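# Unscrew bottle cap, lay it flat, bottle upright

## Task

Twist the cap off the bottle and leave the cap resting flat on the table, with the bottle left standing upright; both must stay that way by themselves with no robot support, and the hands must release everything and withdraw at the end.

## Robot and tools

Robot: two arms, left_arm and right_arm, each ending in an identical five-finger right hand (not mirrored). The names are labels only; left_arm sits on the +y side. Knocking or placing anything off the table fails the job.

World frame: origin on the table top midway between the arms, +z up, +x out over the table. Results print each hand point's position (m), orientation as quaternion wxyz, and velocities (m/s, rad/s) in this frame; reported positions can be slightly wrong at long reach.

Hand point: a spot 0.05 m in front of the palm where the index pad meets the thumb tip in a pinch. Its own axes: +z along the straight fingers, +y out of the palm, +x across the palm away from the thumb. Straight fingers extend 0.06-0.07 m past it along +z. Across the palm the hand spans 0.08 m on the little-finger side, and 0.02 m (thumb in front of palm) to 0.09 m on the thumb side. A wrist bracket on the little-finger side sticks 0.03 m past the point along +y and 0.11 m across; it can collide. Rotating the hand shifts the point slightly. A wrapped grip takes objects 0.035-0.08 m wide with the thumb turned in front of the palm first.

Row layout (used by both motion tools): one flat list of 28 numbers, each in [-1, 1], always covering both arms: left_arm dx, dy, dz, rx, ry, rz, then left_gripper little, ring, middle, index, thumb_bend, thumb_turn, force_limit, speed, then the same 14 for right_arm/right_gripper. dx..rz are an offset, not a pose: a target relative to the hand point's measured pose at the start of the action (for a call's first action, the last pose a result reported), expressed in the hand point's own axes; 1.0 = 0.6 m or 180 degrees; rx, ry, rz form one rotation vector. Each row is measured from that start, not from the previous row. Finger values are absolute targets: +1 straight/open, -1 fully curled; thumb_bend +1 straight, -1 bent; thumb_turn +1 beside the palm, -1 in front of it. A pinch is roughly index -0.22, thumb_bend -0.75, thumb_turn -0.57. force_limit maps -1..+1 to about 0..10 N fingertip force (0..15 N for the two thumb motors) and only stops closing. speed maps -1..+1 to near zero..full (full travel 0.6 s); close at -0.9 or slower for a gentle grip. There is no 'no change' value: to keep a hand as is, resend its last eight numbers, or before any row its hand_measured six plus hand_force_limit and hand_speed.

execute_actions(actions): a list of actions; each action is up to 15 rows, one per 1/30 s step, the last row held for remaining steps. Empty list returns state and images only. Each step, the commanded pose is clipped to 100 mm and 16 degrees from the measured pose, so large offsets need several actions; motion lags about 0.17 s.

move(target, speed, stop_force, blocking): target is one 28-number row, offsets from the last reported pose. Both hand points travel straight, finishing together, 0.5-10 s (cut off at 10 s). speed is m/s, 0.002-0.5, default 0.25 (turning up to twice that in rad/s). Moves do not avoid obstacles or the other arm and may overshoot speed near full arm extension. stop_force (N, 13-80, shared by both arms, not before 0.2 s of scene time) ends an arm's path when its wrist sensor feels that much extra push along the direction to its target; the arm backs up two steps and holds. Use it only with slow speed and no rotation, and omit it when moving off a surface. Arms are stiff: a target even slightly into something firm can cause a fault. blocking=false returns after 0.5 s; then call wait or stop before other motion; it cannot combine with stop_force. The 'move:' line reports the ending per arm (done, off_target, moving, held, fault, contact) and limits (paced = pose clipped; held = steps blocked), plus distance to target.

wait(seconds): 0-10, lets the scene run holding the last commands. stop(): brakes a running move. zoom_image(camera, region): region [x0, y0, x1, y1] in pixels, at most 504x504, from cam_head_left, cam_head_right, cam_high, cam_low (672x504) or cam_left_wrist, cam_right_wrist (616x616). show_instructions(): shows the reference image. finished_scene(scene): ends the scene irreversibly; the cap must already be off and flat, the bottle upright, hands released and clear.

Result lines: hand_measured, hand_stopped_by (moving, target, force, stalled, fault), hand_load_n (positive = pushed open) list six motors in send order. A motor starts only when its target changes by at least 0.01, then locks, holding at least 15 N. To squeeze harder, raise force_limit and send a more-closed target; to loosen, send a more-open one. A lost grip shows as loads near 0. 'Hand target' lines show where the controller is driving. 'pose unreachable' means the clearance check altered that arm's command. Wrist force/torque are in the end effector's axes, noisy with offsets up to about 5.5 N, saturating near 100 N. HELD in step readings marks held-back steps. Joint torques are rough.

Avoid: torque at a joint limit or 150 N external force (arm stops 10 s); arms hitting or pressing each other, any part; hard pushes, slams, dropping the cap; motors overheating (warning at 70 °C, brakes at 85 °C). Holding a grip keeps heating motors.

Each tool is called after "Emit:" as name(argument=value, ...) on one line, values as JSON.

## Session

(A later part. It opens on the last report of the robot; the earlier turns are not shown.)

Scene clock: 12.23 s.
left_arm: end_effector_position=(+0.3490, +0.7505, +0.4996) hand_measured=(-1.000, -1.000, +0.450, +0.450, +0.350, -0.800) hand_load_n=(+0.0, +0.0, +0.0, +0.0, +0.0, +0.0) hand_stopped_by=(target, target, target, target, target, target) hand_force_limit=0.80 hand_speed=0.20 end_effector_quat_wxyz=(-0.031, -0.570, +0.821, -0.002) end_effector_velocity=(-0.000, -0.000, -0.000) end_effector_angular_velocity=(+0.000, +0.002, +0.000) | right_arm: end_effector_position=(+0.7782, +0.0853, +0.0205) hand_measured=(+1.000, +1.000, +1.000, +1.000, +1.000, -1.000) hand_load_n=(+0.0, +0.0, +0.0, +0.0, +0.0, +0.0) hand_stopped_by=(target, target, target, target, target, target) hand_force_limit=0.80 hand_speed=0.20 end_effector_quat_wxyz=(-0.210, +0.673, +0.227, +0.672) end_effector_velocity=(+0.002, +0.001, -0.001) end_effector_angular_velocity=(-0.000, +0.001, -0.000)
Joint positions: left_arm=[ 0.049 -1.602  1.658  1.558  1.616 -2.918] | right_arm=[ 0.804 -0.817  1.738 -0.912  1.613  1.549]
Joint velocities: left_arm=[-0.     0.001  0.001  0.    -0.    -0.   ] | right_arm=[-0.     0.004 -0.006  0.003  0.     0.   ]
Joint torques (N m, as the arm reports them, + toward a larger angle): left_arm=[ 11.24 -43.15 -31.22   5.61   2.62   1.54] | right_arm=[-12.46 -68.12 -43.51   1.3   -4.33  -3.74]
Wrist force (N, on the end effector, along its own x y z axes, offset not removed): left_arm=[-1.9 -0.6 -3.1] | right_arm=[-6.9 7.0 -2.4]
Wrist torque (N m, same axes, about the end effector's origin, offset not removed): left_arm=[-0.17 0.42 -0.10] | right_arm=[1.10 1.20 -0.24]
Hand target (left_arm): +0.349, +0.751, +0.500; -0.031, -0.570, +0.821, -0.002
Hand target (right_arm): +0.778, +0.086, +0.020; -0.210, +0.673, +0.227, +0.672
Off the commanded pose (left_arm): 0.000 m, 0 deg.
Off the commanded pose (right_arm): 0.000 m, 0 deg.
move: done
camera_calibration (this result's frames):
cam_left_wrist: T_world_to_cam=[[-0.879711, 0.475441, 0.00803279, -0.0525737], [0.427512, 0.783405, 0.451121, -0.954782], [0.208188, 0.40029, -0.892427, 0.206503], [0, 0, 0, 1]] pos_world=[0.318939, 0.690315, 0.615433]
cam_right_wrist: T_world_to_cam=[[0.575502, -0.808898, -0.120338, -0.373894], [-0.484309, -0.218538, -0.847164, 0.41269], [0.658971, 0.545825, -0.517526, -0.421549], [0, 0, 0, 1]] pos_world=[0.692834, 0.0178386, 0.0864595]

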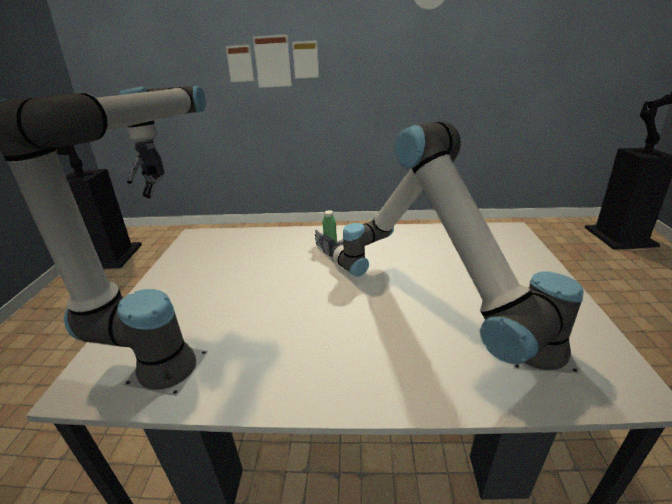

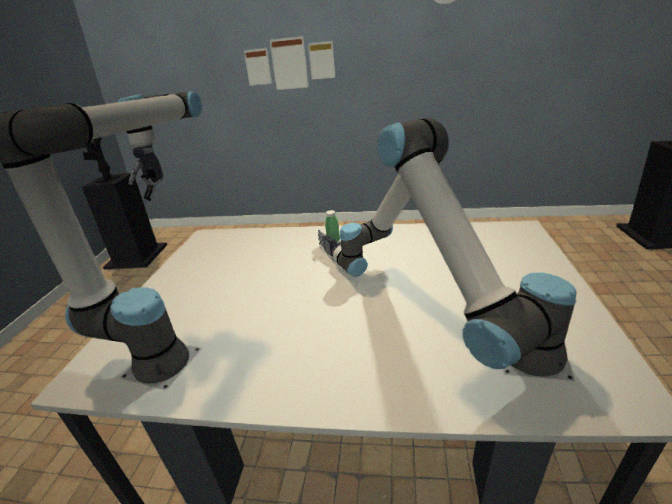

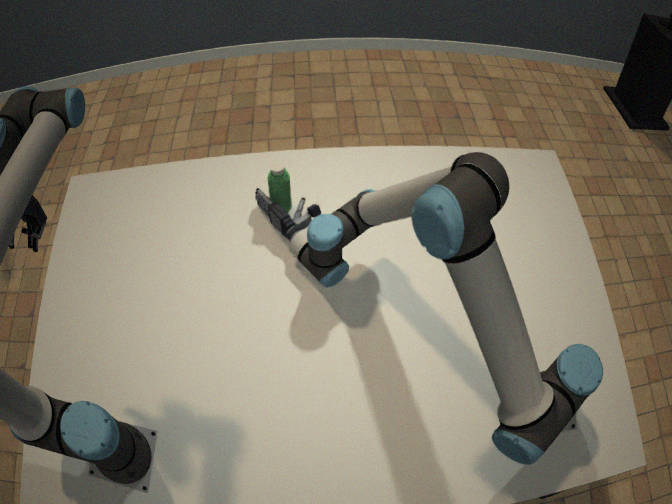

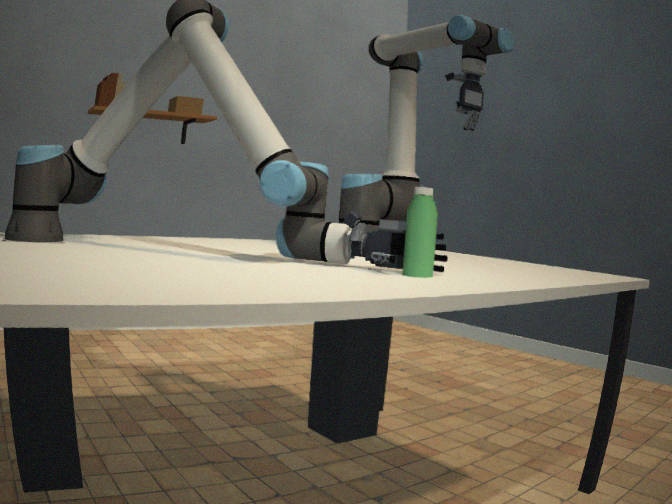

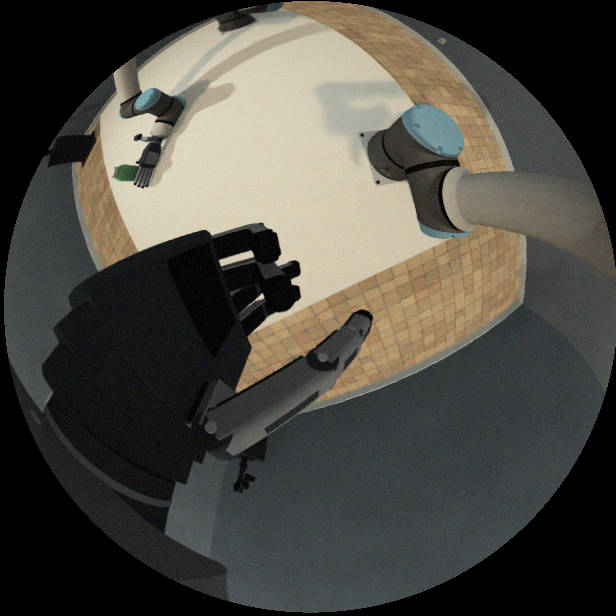

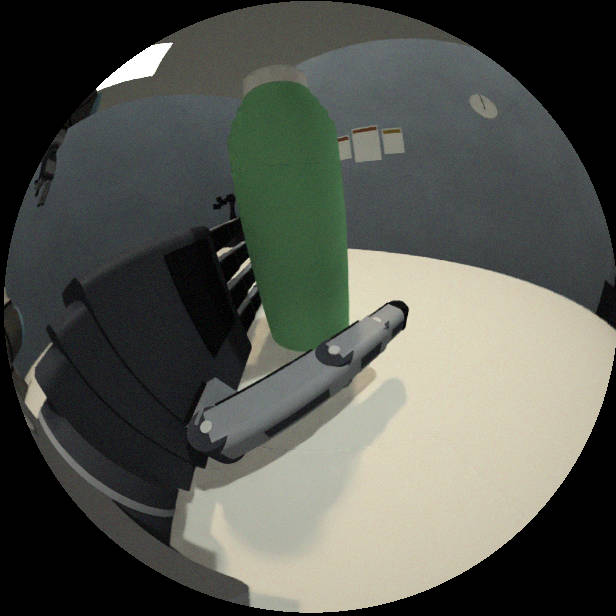

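Emit:
move(target=[0,0,0,0,0,0,-1,-1,0.45,0.45,0.35,-0.8,0.8,0.2,0,0,0.033,0,0,0,1,1,1,1,1,-1,0.8,0.2], speed=0.05)

Emit:
move(target=[0,0,0,0,0,0,-1,-1,0.45,0.45,0.35,-0.8,0.8,0.2,0,0,0,0,0,0,-1,-1,-1,-1,-0.6,-1,0.8,-0.5])

Emit:
move(target=[0,0,0,0,0,0,-1,-1,0.45,0.45,0.35,-0.8,0.8,0.2,0.12,-0.456,-0.478,0,0,0,-1,-1,-1,-1,-0.6,-1,0.8,-0.5], speed=0.2)

Scene clock: 13.40 s.
left_arm: end_effector_position=(+0.3490, +0.7505, +0.4996) hand_measured=(-1.000, -1.000, +0.450, +0.450, +0.350, -0.800) hand_load_n=(+0.0, +0.0, +0.0, +0.0, +0.0, +0.0) hand_stopped_by=(target, target, target, target, target, target) hand_force_limit=0.80 hand_speed=0.20 end_effector_quat_wxyz=(-0.031, -0.570, +0.821, -0.002) end_effector_velocity=(-0.000, -0.000, +0.000) end_effector_angular_velocity=(-0.000, +0.001, -0.000) | right_arm: end_effector_position=(+0.7939, +0.0968, +0.0203) hand_measured=(+1.000, +1.000, +1.000, +1.000, +1.000, -1.000) hand_load_n=(+0.0, +0.0, +0.0, +0.0, +0.0, +0.0) hand_stopped_by=(target, target, target, target, target, target) hand_force_limit=0.80 hand_speed=0.20 end_effector_quat_wxyz=(-0.210, +0.673, +0.227, +0.672) end_effector_velocity=(+0.002, +0.001, -0.002) end_effector_angular_velocity=(-0.002, +0.002, +0.000)
Joint positions: left_arm=[ 0.049 -1.602  1.658  1.558  1.616 -2.918] | right_arm=[ 0.803 -0.797  1.695 -0.888  1.612  1.549]
Joint velocities: left_arm=[-0.    -0.     0.     0.001  0.    -0.   ] | right_arm=[-0.     0.005 -0.006  0.005 -0.    -0.   ]
Joint torques (N m, as the arm reports them, + toward a larger angle): left_arm=[ 11.89 -44.97 -30.84   5.45   2.45   1.4 ] | right_arm=[-14.4  -71.61 -42.7    2.18  -4.21  -4.03]
Wrist force (N, on the end effector, along its own x y z axes, offset not removed): left_arm=[1.2 0.6 -2.4] | right_arm=[2.5 1.2 -2.2]
Wrist torque (N m, same axes, about the end effector's origin, offset not removed): left_arm=[0.05 -0.16 0.05] | right_arm=[0.31 -0.25 0.26]
Hand target (left_arm): +0.349, +0.751, +0.500; -0.031, -0.570, +0.821, -0.002
Hand target (right_arm): +0.794, +0.097, +0.020; -0.210, +0.673, +0.227, +0.672
Off the commanded pose (left_arm): 0.000 m, 0 deg.
Off the commanded pose (right_arm): 0.000 m, 0 deg.
move: done
camera_calibration (this result's frames):
cam_left_wrist: T_world_to_cam=[[-0.879711, 0.475441, 0.00803302, -0.0525739], [0.427512, 0.783405, 0.451121, -0.954782], [0.208188, 0.40029, -0.892427, 0.206503], [0, 0, 0, 1]] pos_world=[0.318939, 0.690316, 0.615433]
cam_right_wrist: T_world_to_cam=[[0.57551, -0.808892, -0.120342, -0.373714], [-0.484297, -0.21853, -0.847172, 0.422662], [0.658973, 0.545837, -0.51751, -0.438233], [0, 0, 0, 1]] pos_world=[0.708554, 0.0292737, 0.0863039]

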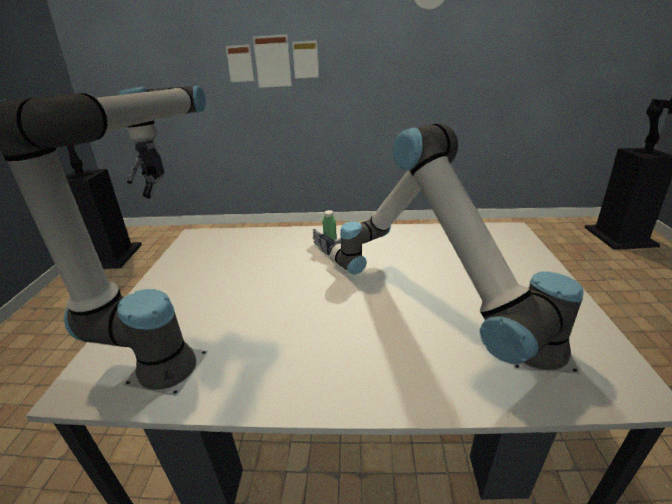

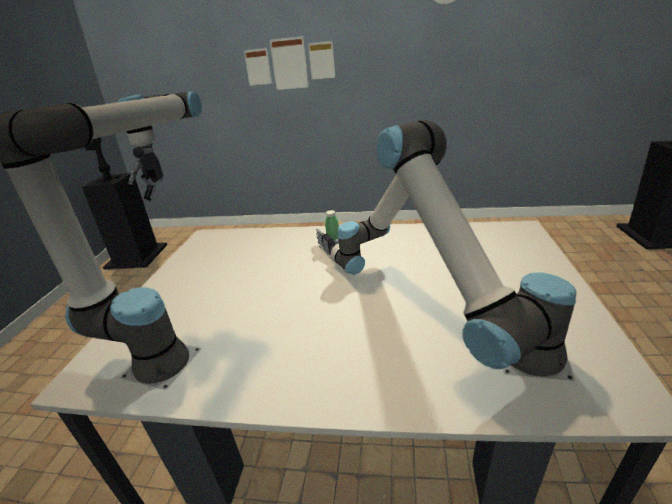

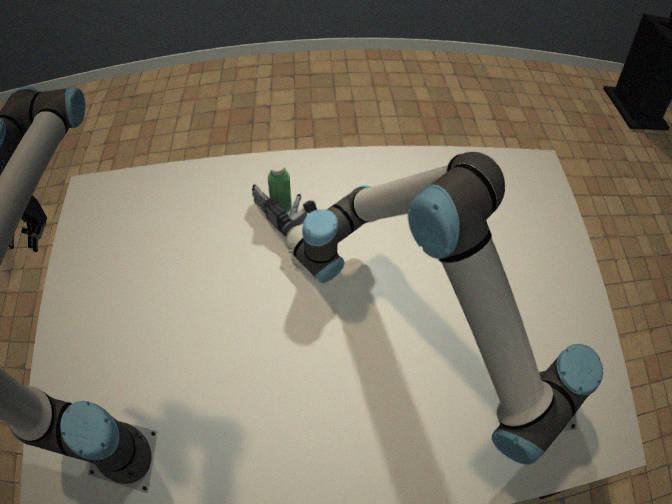

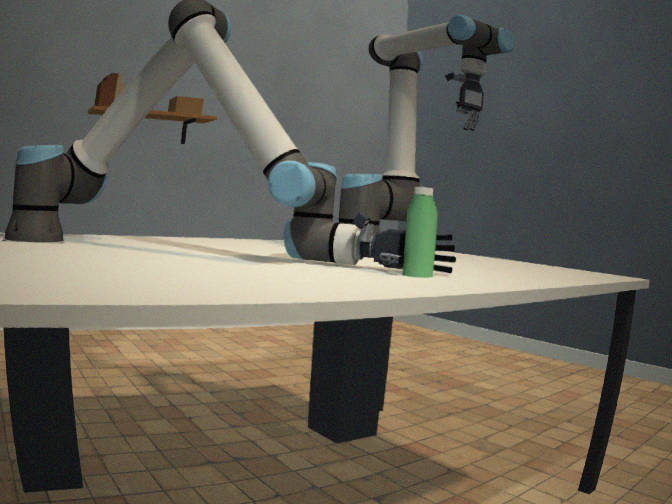

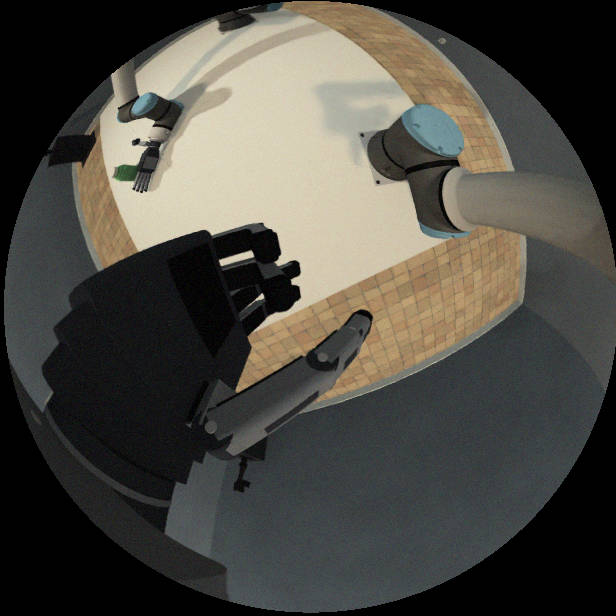

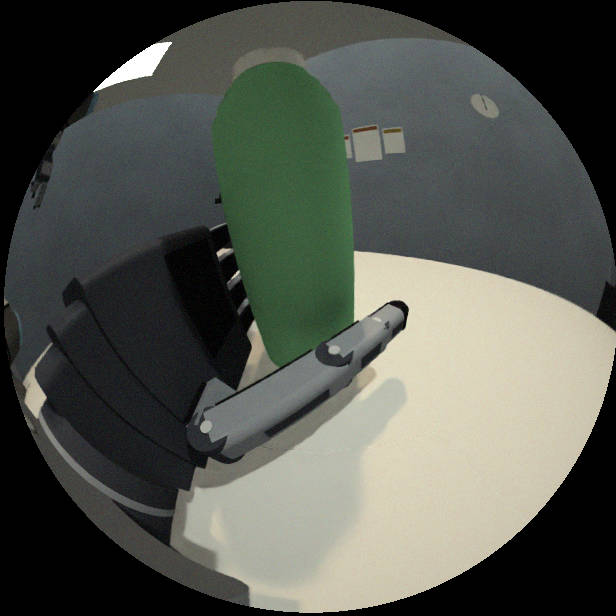

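Scene clock: 14.73 s.
left_arm: end_effector_position=(+0.3490, +0.7505, +0.4996) hand_measured=(-1.000, -1.000, +0.450, +0.450, +0.350, -0.800) hand_load_n=(+0.0, +0.0, +0.0, +0.0, +0.0, +0.0) hand_stopped_by=(target, target, target, target, target, target) hand_force_limit=0.80 hand_speed=0.20 end_effector_quat_wxyz=(-0.031, -0.570, +0.821, -0.002) end_effector_velocity=(-0.000, +0.000, +0.000) end_effector_angular_velocity=(+0.001, +0.001, +0.000) | right_arm: end_effector_position=(+0.7939, +0.0968, +0.0204) hand_measured=(+0.116, +0.130, +0.146, +0.172, +0.504, -1.000) hand_load_n=(+9.5, +10.0, +7.5, +2.5, +21.0, +4.5) hand_stopped_by=(force, force, force, force, force, target) hand_force_limit=0.80 hand_speed=-0.50 end_effector_quat_wxyz=(-0.211, +0.673, +0.227, +0.672) end_effector_velocity=(+0.001, +0.000, +0.002) end_effector_angular_velocity=(+0.002, -0.002, -0.000)
Joint positions: left_arm=[ 0.049 -1.602  1.658  1.558  1.616 -2.918] | right_arm=[ 0.803 -0.797  1.695 -0.889  1.612  1.549]
Joint velocities: left_arm=[ 0.     0.    -0.     0.001 -0.001  0.   ] | right_arm=[-0.    -0.001 -0.001 -0.001  0.    -0.   ]
Joint torques (N m, as the arm reports them, + toward a larger angle): left_arm=[ 10.68 -41.98 -31.16   5.5    2.67   1.59] | right_arm=[-11.38 -78.02 -16.98   0.82  -2.93  -2.47]
Wrist force (N, on the end effector, along its own x y z axes, offset not removed): left_arm=[-1.0 0.5 -4.1] | right_arm=[16.3 -6.0 -0.8]
Wrist torque (N m, same axes, about the end effector's origin, offset not removed): left_arm=[0.16 0.21 -0.05] | right_arm=[-0.52 -0.82 0.11]
Hand target (left_arm): +0.349, +0.751, +0.500; -0.031, -0.570, +0.821, -0.002
Hand target (right_arm): +0.794, +0.097, +0.020; -0.210, +0.673, +0.227, +0.672
Off the commanded pose (left_arm): 0.000 m, 0 deg.
Off the commanded pose (right_arm): 0.000 m, 0 deg.
move: done
camera_calibration (this result's frames):
cam_left_wrist: T_world_to_cam=[[-0.879711, 0.475441, 0.00803271, -0.0525738], [0.427512, 0.783405, 0.451121, -0.954782], [0.208189, 0.40029, -0.892427, 0.206504], [0, 0, 0, 1]] pos_world=[0.318939, 0.690315, 0.615434]
cam_right_wrist: T_world_to_cam=[[0.575562, -0.808857, -0.120327, -0.373737], [-0.484119, -0.218442, -0.847297, 0.422643], [0.659058, 0.545924, -0.51731, -0.438282], [0, 0, 0, 1]] pos_world=[0.708571, 0.0292919, 0.0864057]

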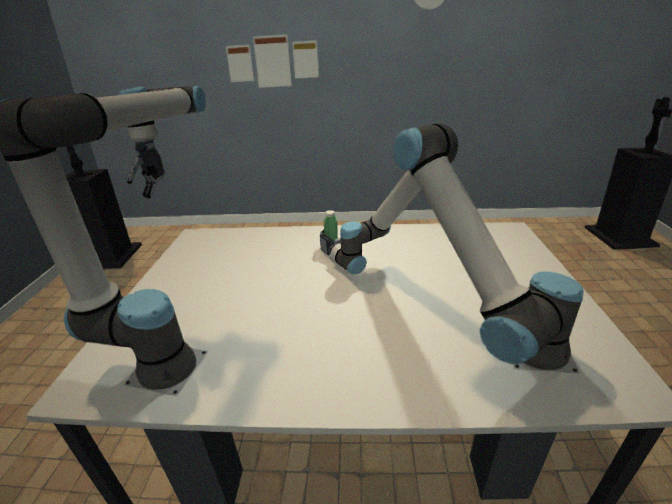

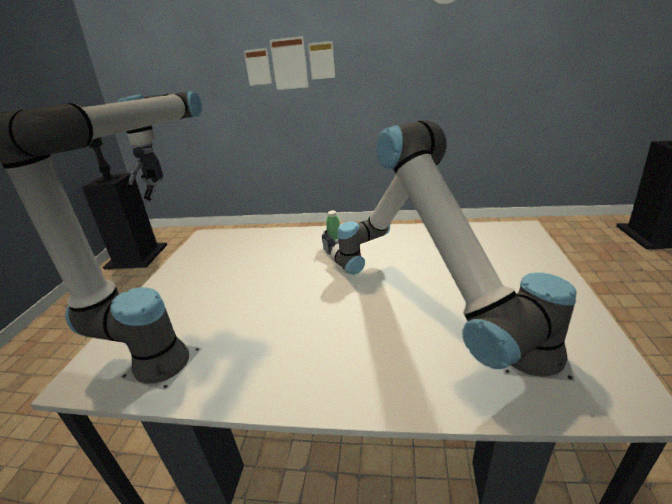

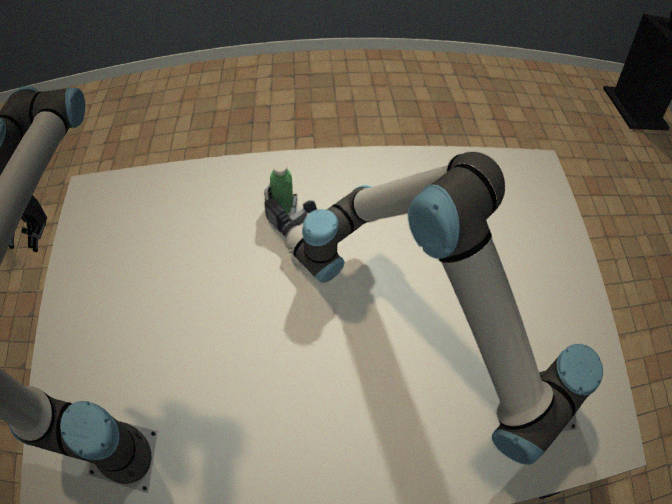

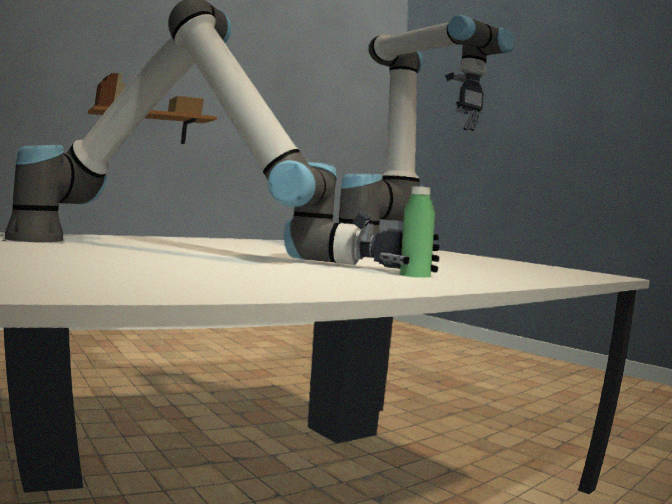

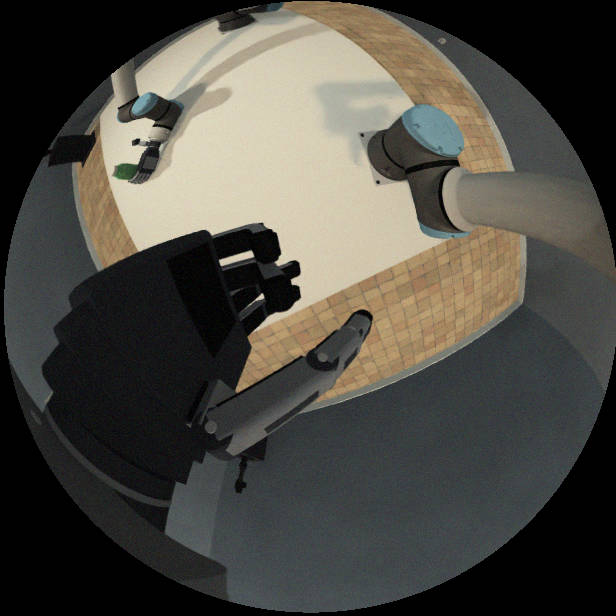

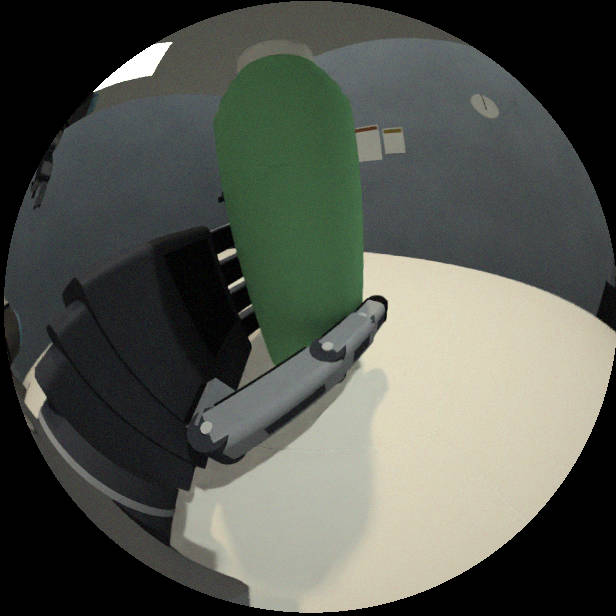

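Scene clock: 17.40 s.
left_arm: end_effector_position=(+0.3490, +0.7505, +0.4996) hand_measured=(-1.000, -1.000, +0.450, +0.450, +0.350, -0.800) hand_load_n=(+0.0, +0.0, +0.0, +0.0, +0.0, +0.0) hand_stopped_by=(target, target, target, target, target, target) hand_force_limit=0.80 hand_speed=0.20 end_effector_quat_wxyz=(-0.031, -0.570, +0.821, -0.002) end_effector_velocity=(+0.001, +0.000, -0.000) end_effector_angular_velocity=(-0.000, -0.002, +0.000) | right_arm: end_effector_position=(+0.4006, +0.1508, +0.0884) hand_measured=(+0.116, +0.130, +0.146, +0.172, +0.504, -1.000) hand_load_n=(+5.0, +7.5, +7.5, +5.0, +20.5, +9.5) hand_stopped_by=(force, force, force, force, force, target) hand_force_limit=0.80 hand_speed=-0.50 end_effector_quat_wxyz=(-0.210, +0.673, +0.227, +0.672) end_effector_velocity=(-0.003, -0.000, +0.001) end_effector_angular_velocity=(+0.000, -0.000, -0.000)
Joint positions: left_arm=[ 0.049 -1.602  1.658  1.558  1.616 -2.918] | right_arm=[ 1.282 -1.011  1.945 -0.924  2.091  1.553]
Joint velocities: left_arm=[ 0.     0.    -0.001 -0.001 -0.    -0.   ] | right_arm=[ 0.003 -0.003  0.001  0.001  0.004  0.   ]
Joint torques (N m, as the arm reports them, + toward a larger angle): left_arm=[ 10.55 -44.66 -31.44   5.64   2.62   1.6 ] | right_arm=[ 14.69 -81.35 -39.68   2.26   3.79   3.5 ]
Wrist force (N, on the end effector, along its own x y z axes, offset not removed): left_arm=[1.2 0.4 -2.6] | right_arm=[-0.6 1.6 -5.5]
Wrist torque (N m, same axes, about the end effector's origin, offset not removed): left_arm=[-0.02 -0.21 0.14] | right_arm=[0.54 0.25 0.16]
Hand target (left_arm): +0.349, +0.751, +0.500; -0.031, -0.570, +0.821, -0.002
Hand target (right_arm): +0.400, +0.151, +0.089; -0.210, +0.673, +0.227, +0.672
Off the commanded pose (left_arm): 0.000 m, 0 deg.
Off the commanded pose (right_arm): 0.001 m, 0 deg.
move: done
camera_calibration (this result's frames):
cam_left_wrist: T_world_to_cam=[[-0.879711, 0.475441, 0.00803269, -0.0525738], [0.427512, 0.783405, 0.451121, -0.954782], [0.208189, 0.40029, -0.892427, 0.206503], [0, 0, 0, 1]] pos_world=[0.318939, 0.690316, 0.615434]
cam_right_wrist: T_world_to_cam=[[0.575636, -0.808899, -0.119693, -0.095557], [-0.483824, -0.218922, -0.847341, 0.301621], [0.65921, 0.54567, -0.517384, -0.17339], [0, 0, 0, 1]] pos_world=[0.315238, 0.0833492, 0.154429]

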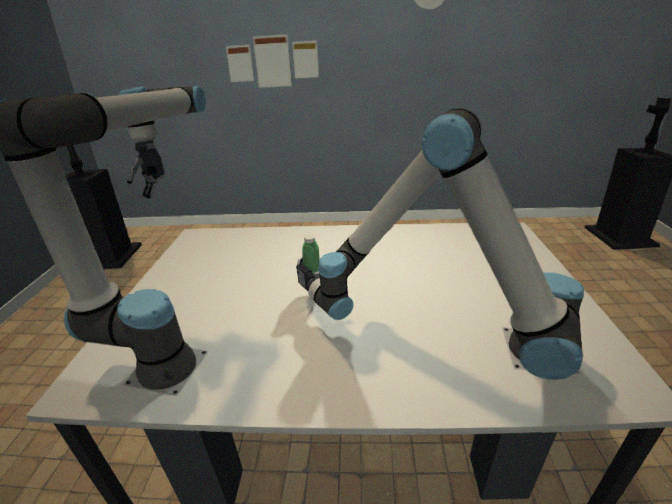

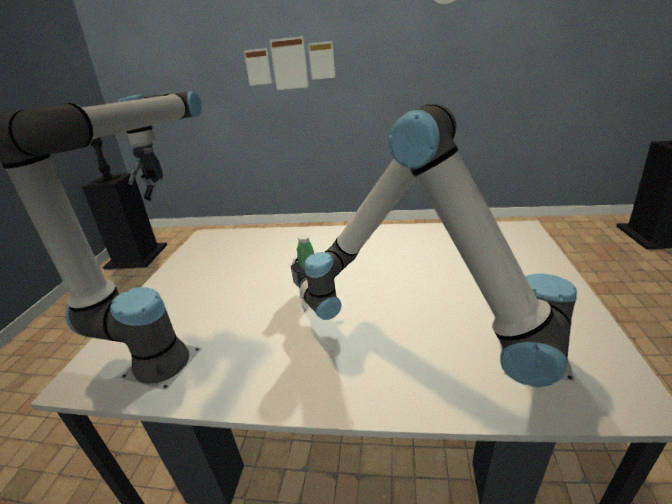

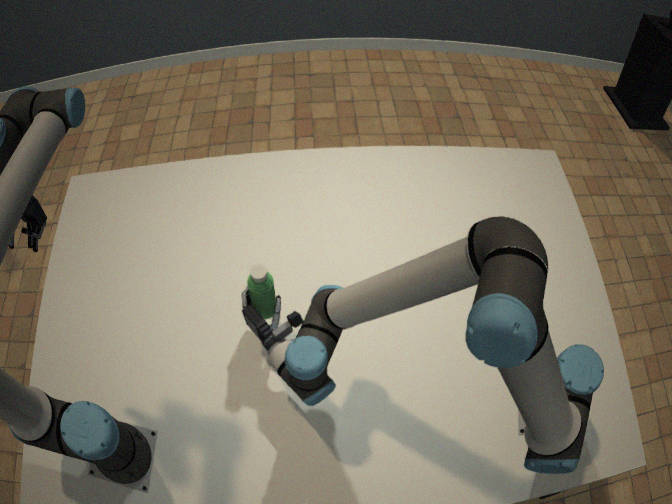

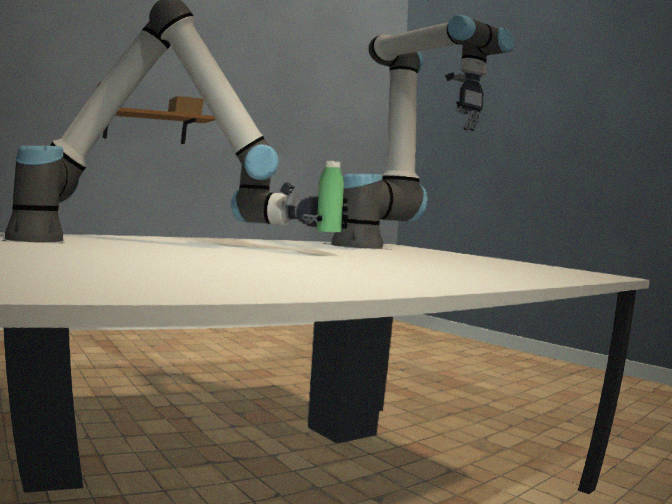

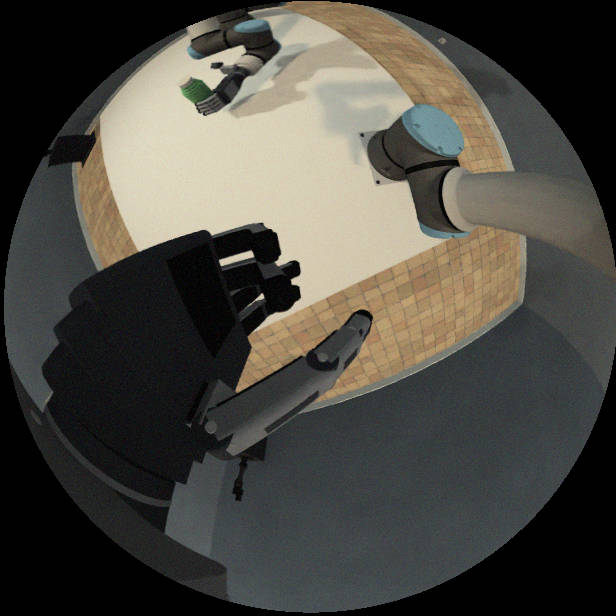

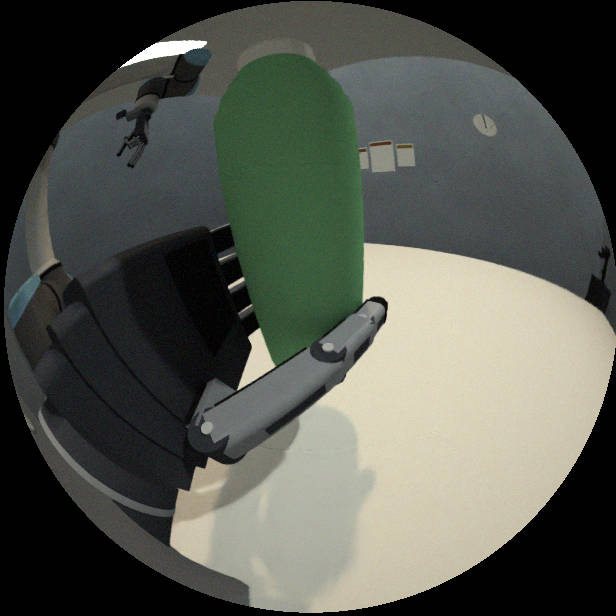

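Emit:
move(target=[0.896,-0.426,0.32,0.212,0.293,0.557,-1,-1,0.45,0.45,0.35,-0.8,0.8,0.2,0.025,0,0,0,0,0,-1,-1,-1,-1,-0.6,-1,0.8,-0.5], speed=0.35)

Scene clock: 21.47 s.
left_arm: end_effector_position=(+0.3917, +0.1509, +0.3289) hand_measured=(-1.000, -1.000, +0.450, +0.450, +0.350, -0.800) hand_load_n=(+0.0, +0.0, +0.0, +0.0, +0.0, +0.0) hand_stopped_by=(target, target, target, target, target, target) hand_force_limit=0.80 hand_speed=0.20 end_effector_quat_wxyz=(-0.170, +0.299, +0.814, -0.467) end_effector_velocity=(+0.000, -0.003, -0.001) end_effector_angular_velocity=(-0.003, +0.000, -0.011) | right_arm: end_effector_position=(+0.4005, +0.1512, +0.1034) hand_measured=(+0.116, +0.130, +0.146, +0.172, +0.504, -1.000) hand_load_n=(+5.0, +7.5, +7.5, +5.0, +20.5, +9.5) hand_stopped_by=(force, force, force, force, force, target) hand_force_limit=0.80 hand_speed=-0.50 end_effector_quat_wxyz=(-0.210, +0.673, +0.227, +0.672) end_effector_velocity=(+0.000, +0.001, +0.001) end_effector_angular_velocity=(+0.002, -0.001, +0.000)
Joint positions: left_arm=[-0.575 -1.273  1.705  1.042  2.609 -1.68 ] | right_arm=[ 1.283 -1.031  1.941 -0.9    2.092  1.553]
Joint velocities: left_arm=[-0.001  0.008 -0.004  0.011  0.003  0.019] | right_arm=[ 0.    -0.    -0.001 -0.001  0.    -0.   ]
Joint torques (N m, as the arm reports them, + toward a larger angle): left_arm=[-11.15 -48.11 -42.39   5.53   3.93   1.62] | right_arm=[-11.56 -80.21 -43.26   2.48  -4.19  -0.7 ]
Wrist force (N, on the end effector, along its own x y z axes, offset not removed): left_arm=[0.6 2.1 -2.6] | right_arm=[-1.3 0.6 3.6]
Wrist torque (N m, same axes, about the end effector's origin, offset not removed): left_arm=[0.26 0.01 0.14] | right_arm=[-0.33 0.06 0.21]
Hand target (left_arm): +0.392, +0.151, +0.329; -0.170, +0.300, +0.814, -0.467
Hand target (right_arm): +0.400, +0.151, +0.103; -0.210, +0.673, +0.227, +0.672
Off the commanded pose (left_arm): 0.001 m, 0 deg.
Off the commanded pose (right_arm): 0.000 m, 0 deg.
move: done
camera_calibration (this result's frames):
cam_left_wrist: T_world_to_cam=[[0.4222, 0.279644, -0.862292, 0.0772321], [0.89696, -0.266532, 0.352737, -0.419319], [-0.131188, -0.922367, -0.363359, 0.443891], [0, 0, 0, 1]] pos_world=[0.401738, 0.276071, 0.375798]
cam_right_wrist: T_world_to_cam=[[0.575636, -0.808898, -0.119697, -0.09342], [-0.483826, -0.218919, -0.847341, 0.314362], [0.659209, 0.545672, -0.517383, -0.165748], [0, 0, 0, 1]] pos_world=[0.315135, 0.0836966, 0.169434]

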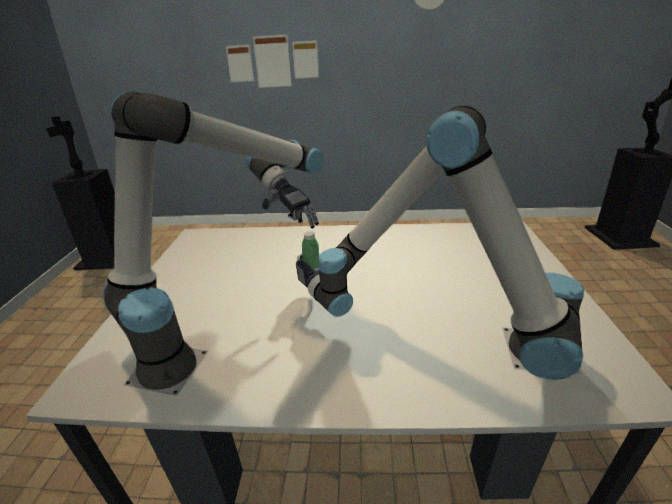

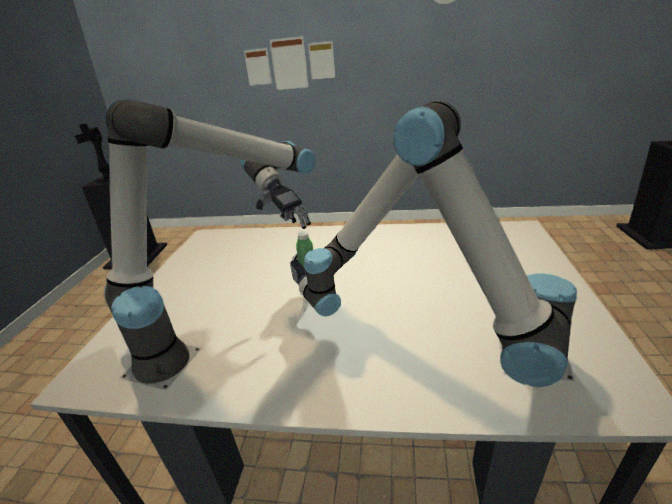

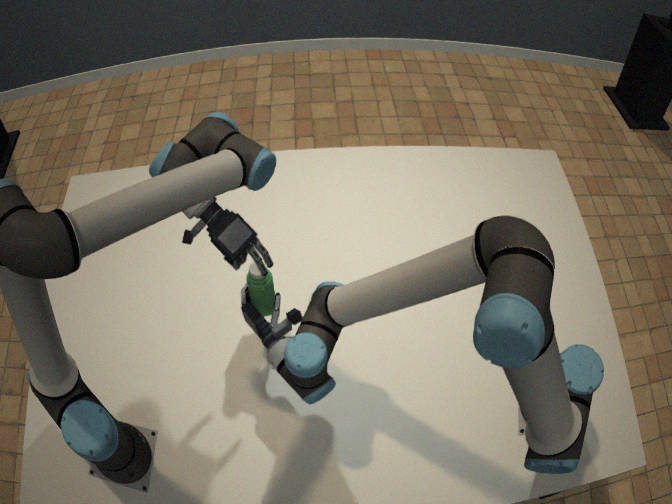

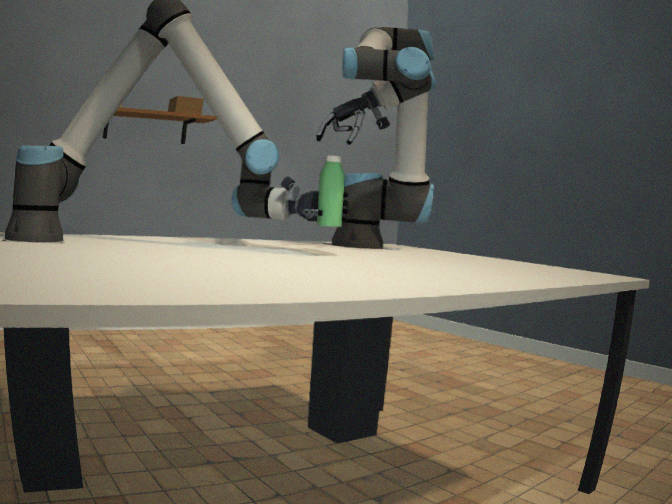

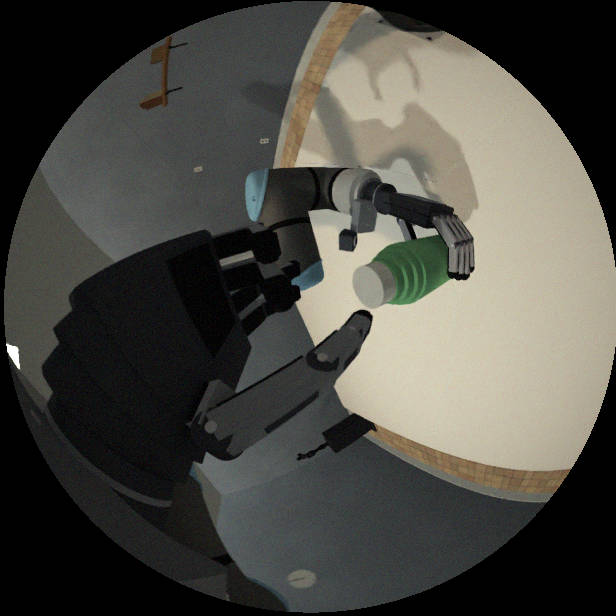

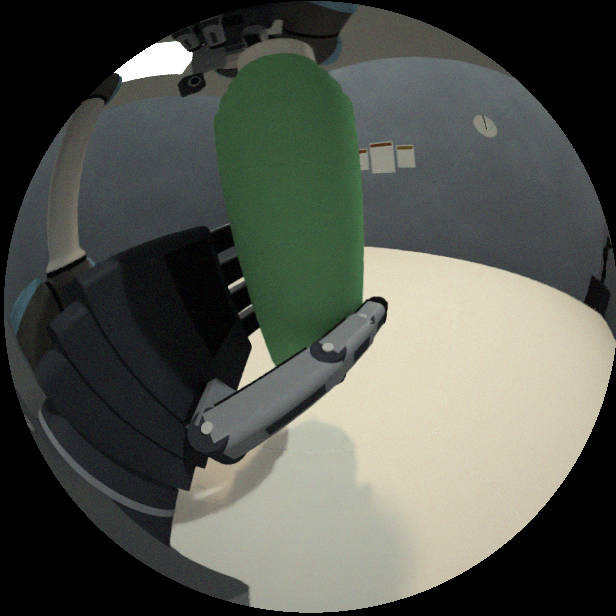

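Descend 5.7 cm to z≈0.272.

Emit:
move(target=[0,0.082,0.0475,0,0,0,-1,-1,0.45,0.45,0.35,-0.8,0.8,0.2,0,0,0,0,0,0,-1,-1,-1,-1,-0.6,-1,0.8,-0.5], speed=0.06, stop_force=13)

Emit:
zoom_image(camera="cam_low", region=[270,100,390,240])

Scene clock: 23.07 s.
left_arm: end_effector_position=(+0.3920, +0.1510, +0.2723) hand_measured=(-1.000, -1.000, +0.450, +0.450, +0.350, -0.800) hand_load_n=(+0.0, +0.0, +0.0, +0.0, +0.0, +0.0) hand_stopped_by=(target, target, target, target, target, target) hand_force_limit=0.80 hand_speed=0.20 end_effector_quat_wxyz=(-0.170, +0.299, +0.814, -0.467) end_effector_velocity=(-0.000, +0.000, -0.003) end_effector_angular_velocity=(+0.001, +0.001, +0.000) | right_arm: end_effector_position=(+0.4005, +0.1512, +0.1035) hand_measured=(+0.116, +0.130, +0.146, +0.172, +0.504, -1.000) hand_load_n=(+5.0, +7.5, +7.5, +5.0, +20.5, +9.5) hand_stopped_by=(force, force, force, force, force, target) hand_force_limit=0.80 hand_speed=-0.50 end_effector_quat_wxyz=(-0.210, +0.673, +0.227, +0.672) end_effector_velocity=(+0.001, +0.001, +0.004) end_effector_angular_velocity=(+0.005, -0.002, -0.000)
Joint positions: left_arm=[-0.575 -1.23   1.756  0.948  2.609 -1.679] | right_arm=[ 1.283 -1.031  1.941 -0.9    2.092  1.553]
Joint velocities: left_arm=[-0.     0.003  0.003 -0.005  0.    -0.001] | right_arm=[-0.    -0.003 -0.002 -0.001  0.    -0.   ]
Joint torques (N m, as the arm reports them, + toward a larger angle): left_arm=[ 10.55 -49.27 -24.92   2.13  -1.21  -2.07] | right_arm=[-12.84 -79.45 -43.88   0.84  -3.89  -1.19]
Wrist force (N, on the end effector, along its own x y z axes, offset not removed): left_arm=[1.1 -0.3 -3.7] | right_arm=[0.9 -0.6 3.8]
Wrist torque (N m, same axes, about the end effector's origin, offset not removed): left_arm=[0.06 -0.01 0.06] | right_arm=[-0.54 -0.25 0.11]
Hand target (left_arm): +0.392, +0.151, +0.272; -0.170, +0.299, +0.814, -0.467
Hand target (right_arm): +0.400, +0.151, +0.103; -0.210, +0.673, +0.227, +0.672
Off the commanded pose (left_arm): 0.000 m, 0 deg.
Off the commanded pose (right_arm): 0.000 m, 0 deg.
move: done
camera_calibration (this result's frames):
cam_left_wrist: T_world_to_cam=[[0.422205, 0.279635, -0.862292, 0.0283213], [0.896953, -0.266562, 0.352732, -0.399621], [-0.131218, -0.92236, -0.363363, 0.423462], [0, 0, 0, 1]] pos_world=[0.40205, 0.276141, 0.319251]
cam_right_wrist: T_world_to_cam=[[0.575636, -0.808898, -0.119698, -0.0934194], [-0.483826, -0.218919, -0.847341, 0.314367], [0.659208, 0.545673, -0.517383, -0.165745], [0, 0, 0, 1]] pos_world=[0.315135, 0.0836968, 0.16944]

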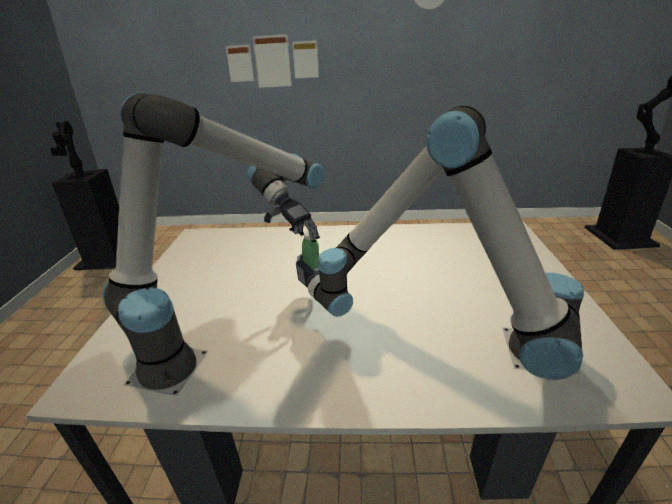

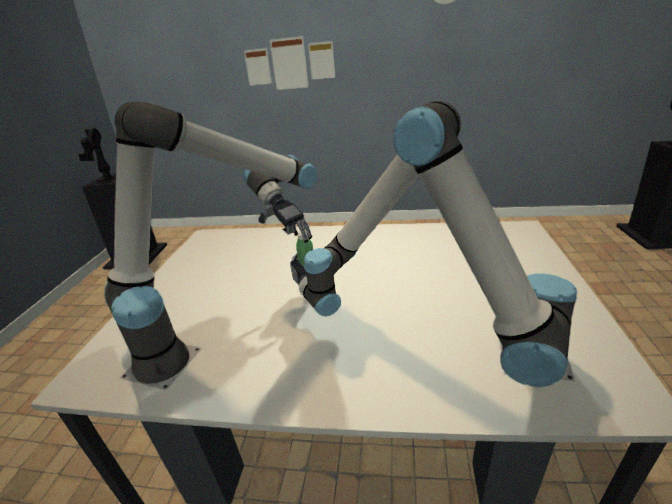

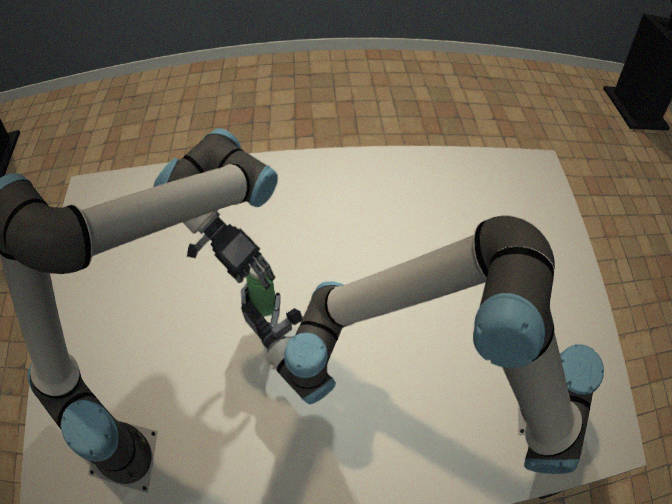

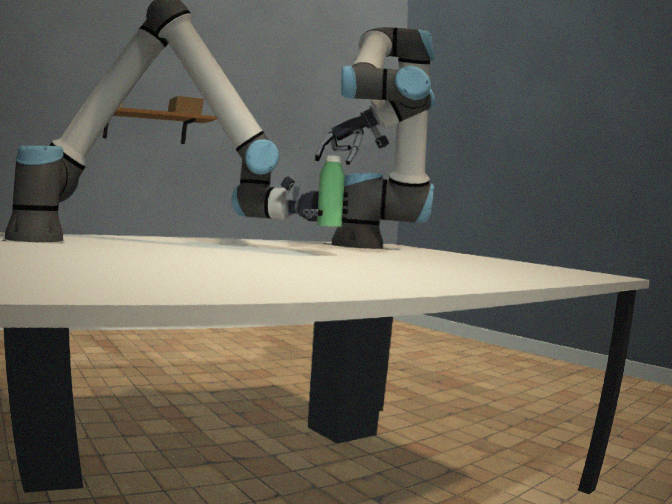

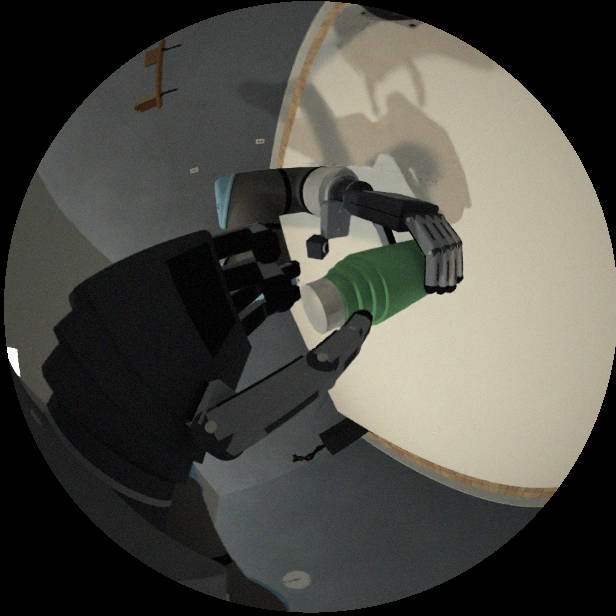

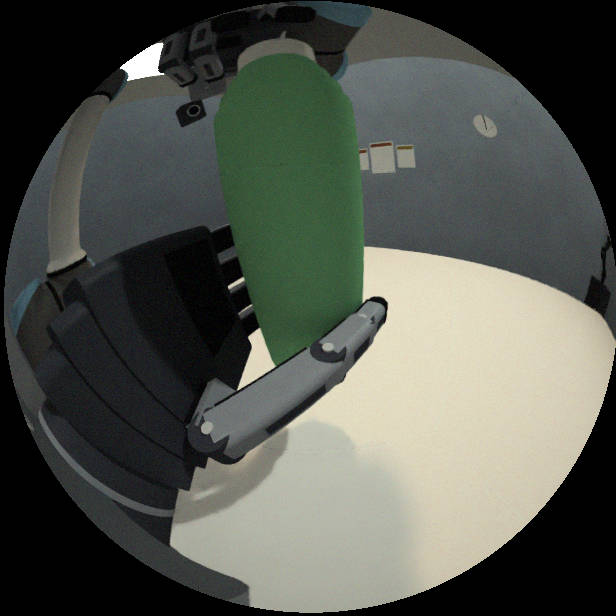

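Region (270, 100, 390, 240) of cam_low's 672x504 image, scaled by 3.600, with more detail than that image has; it fills the left 432 columns of this view, and the rest is white.

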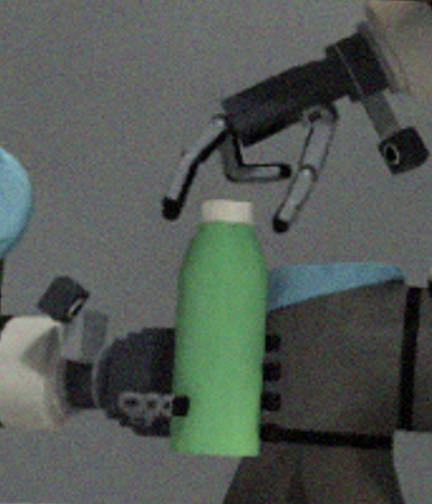

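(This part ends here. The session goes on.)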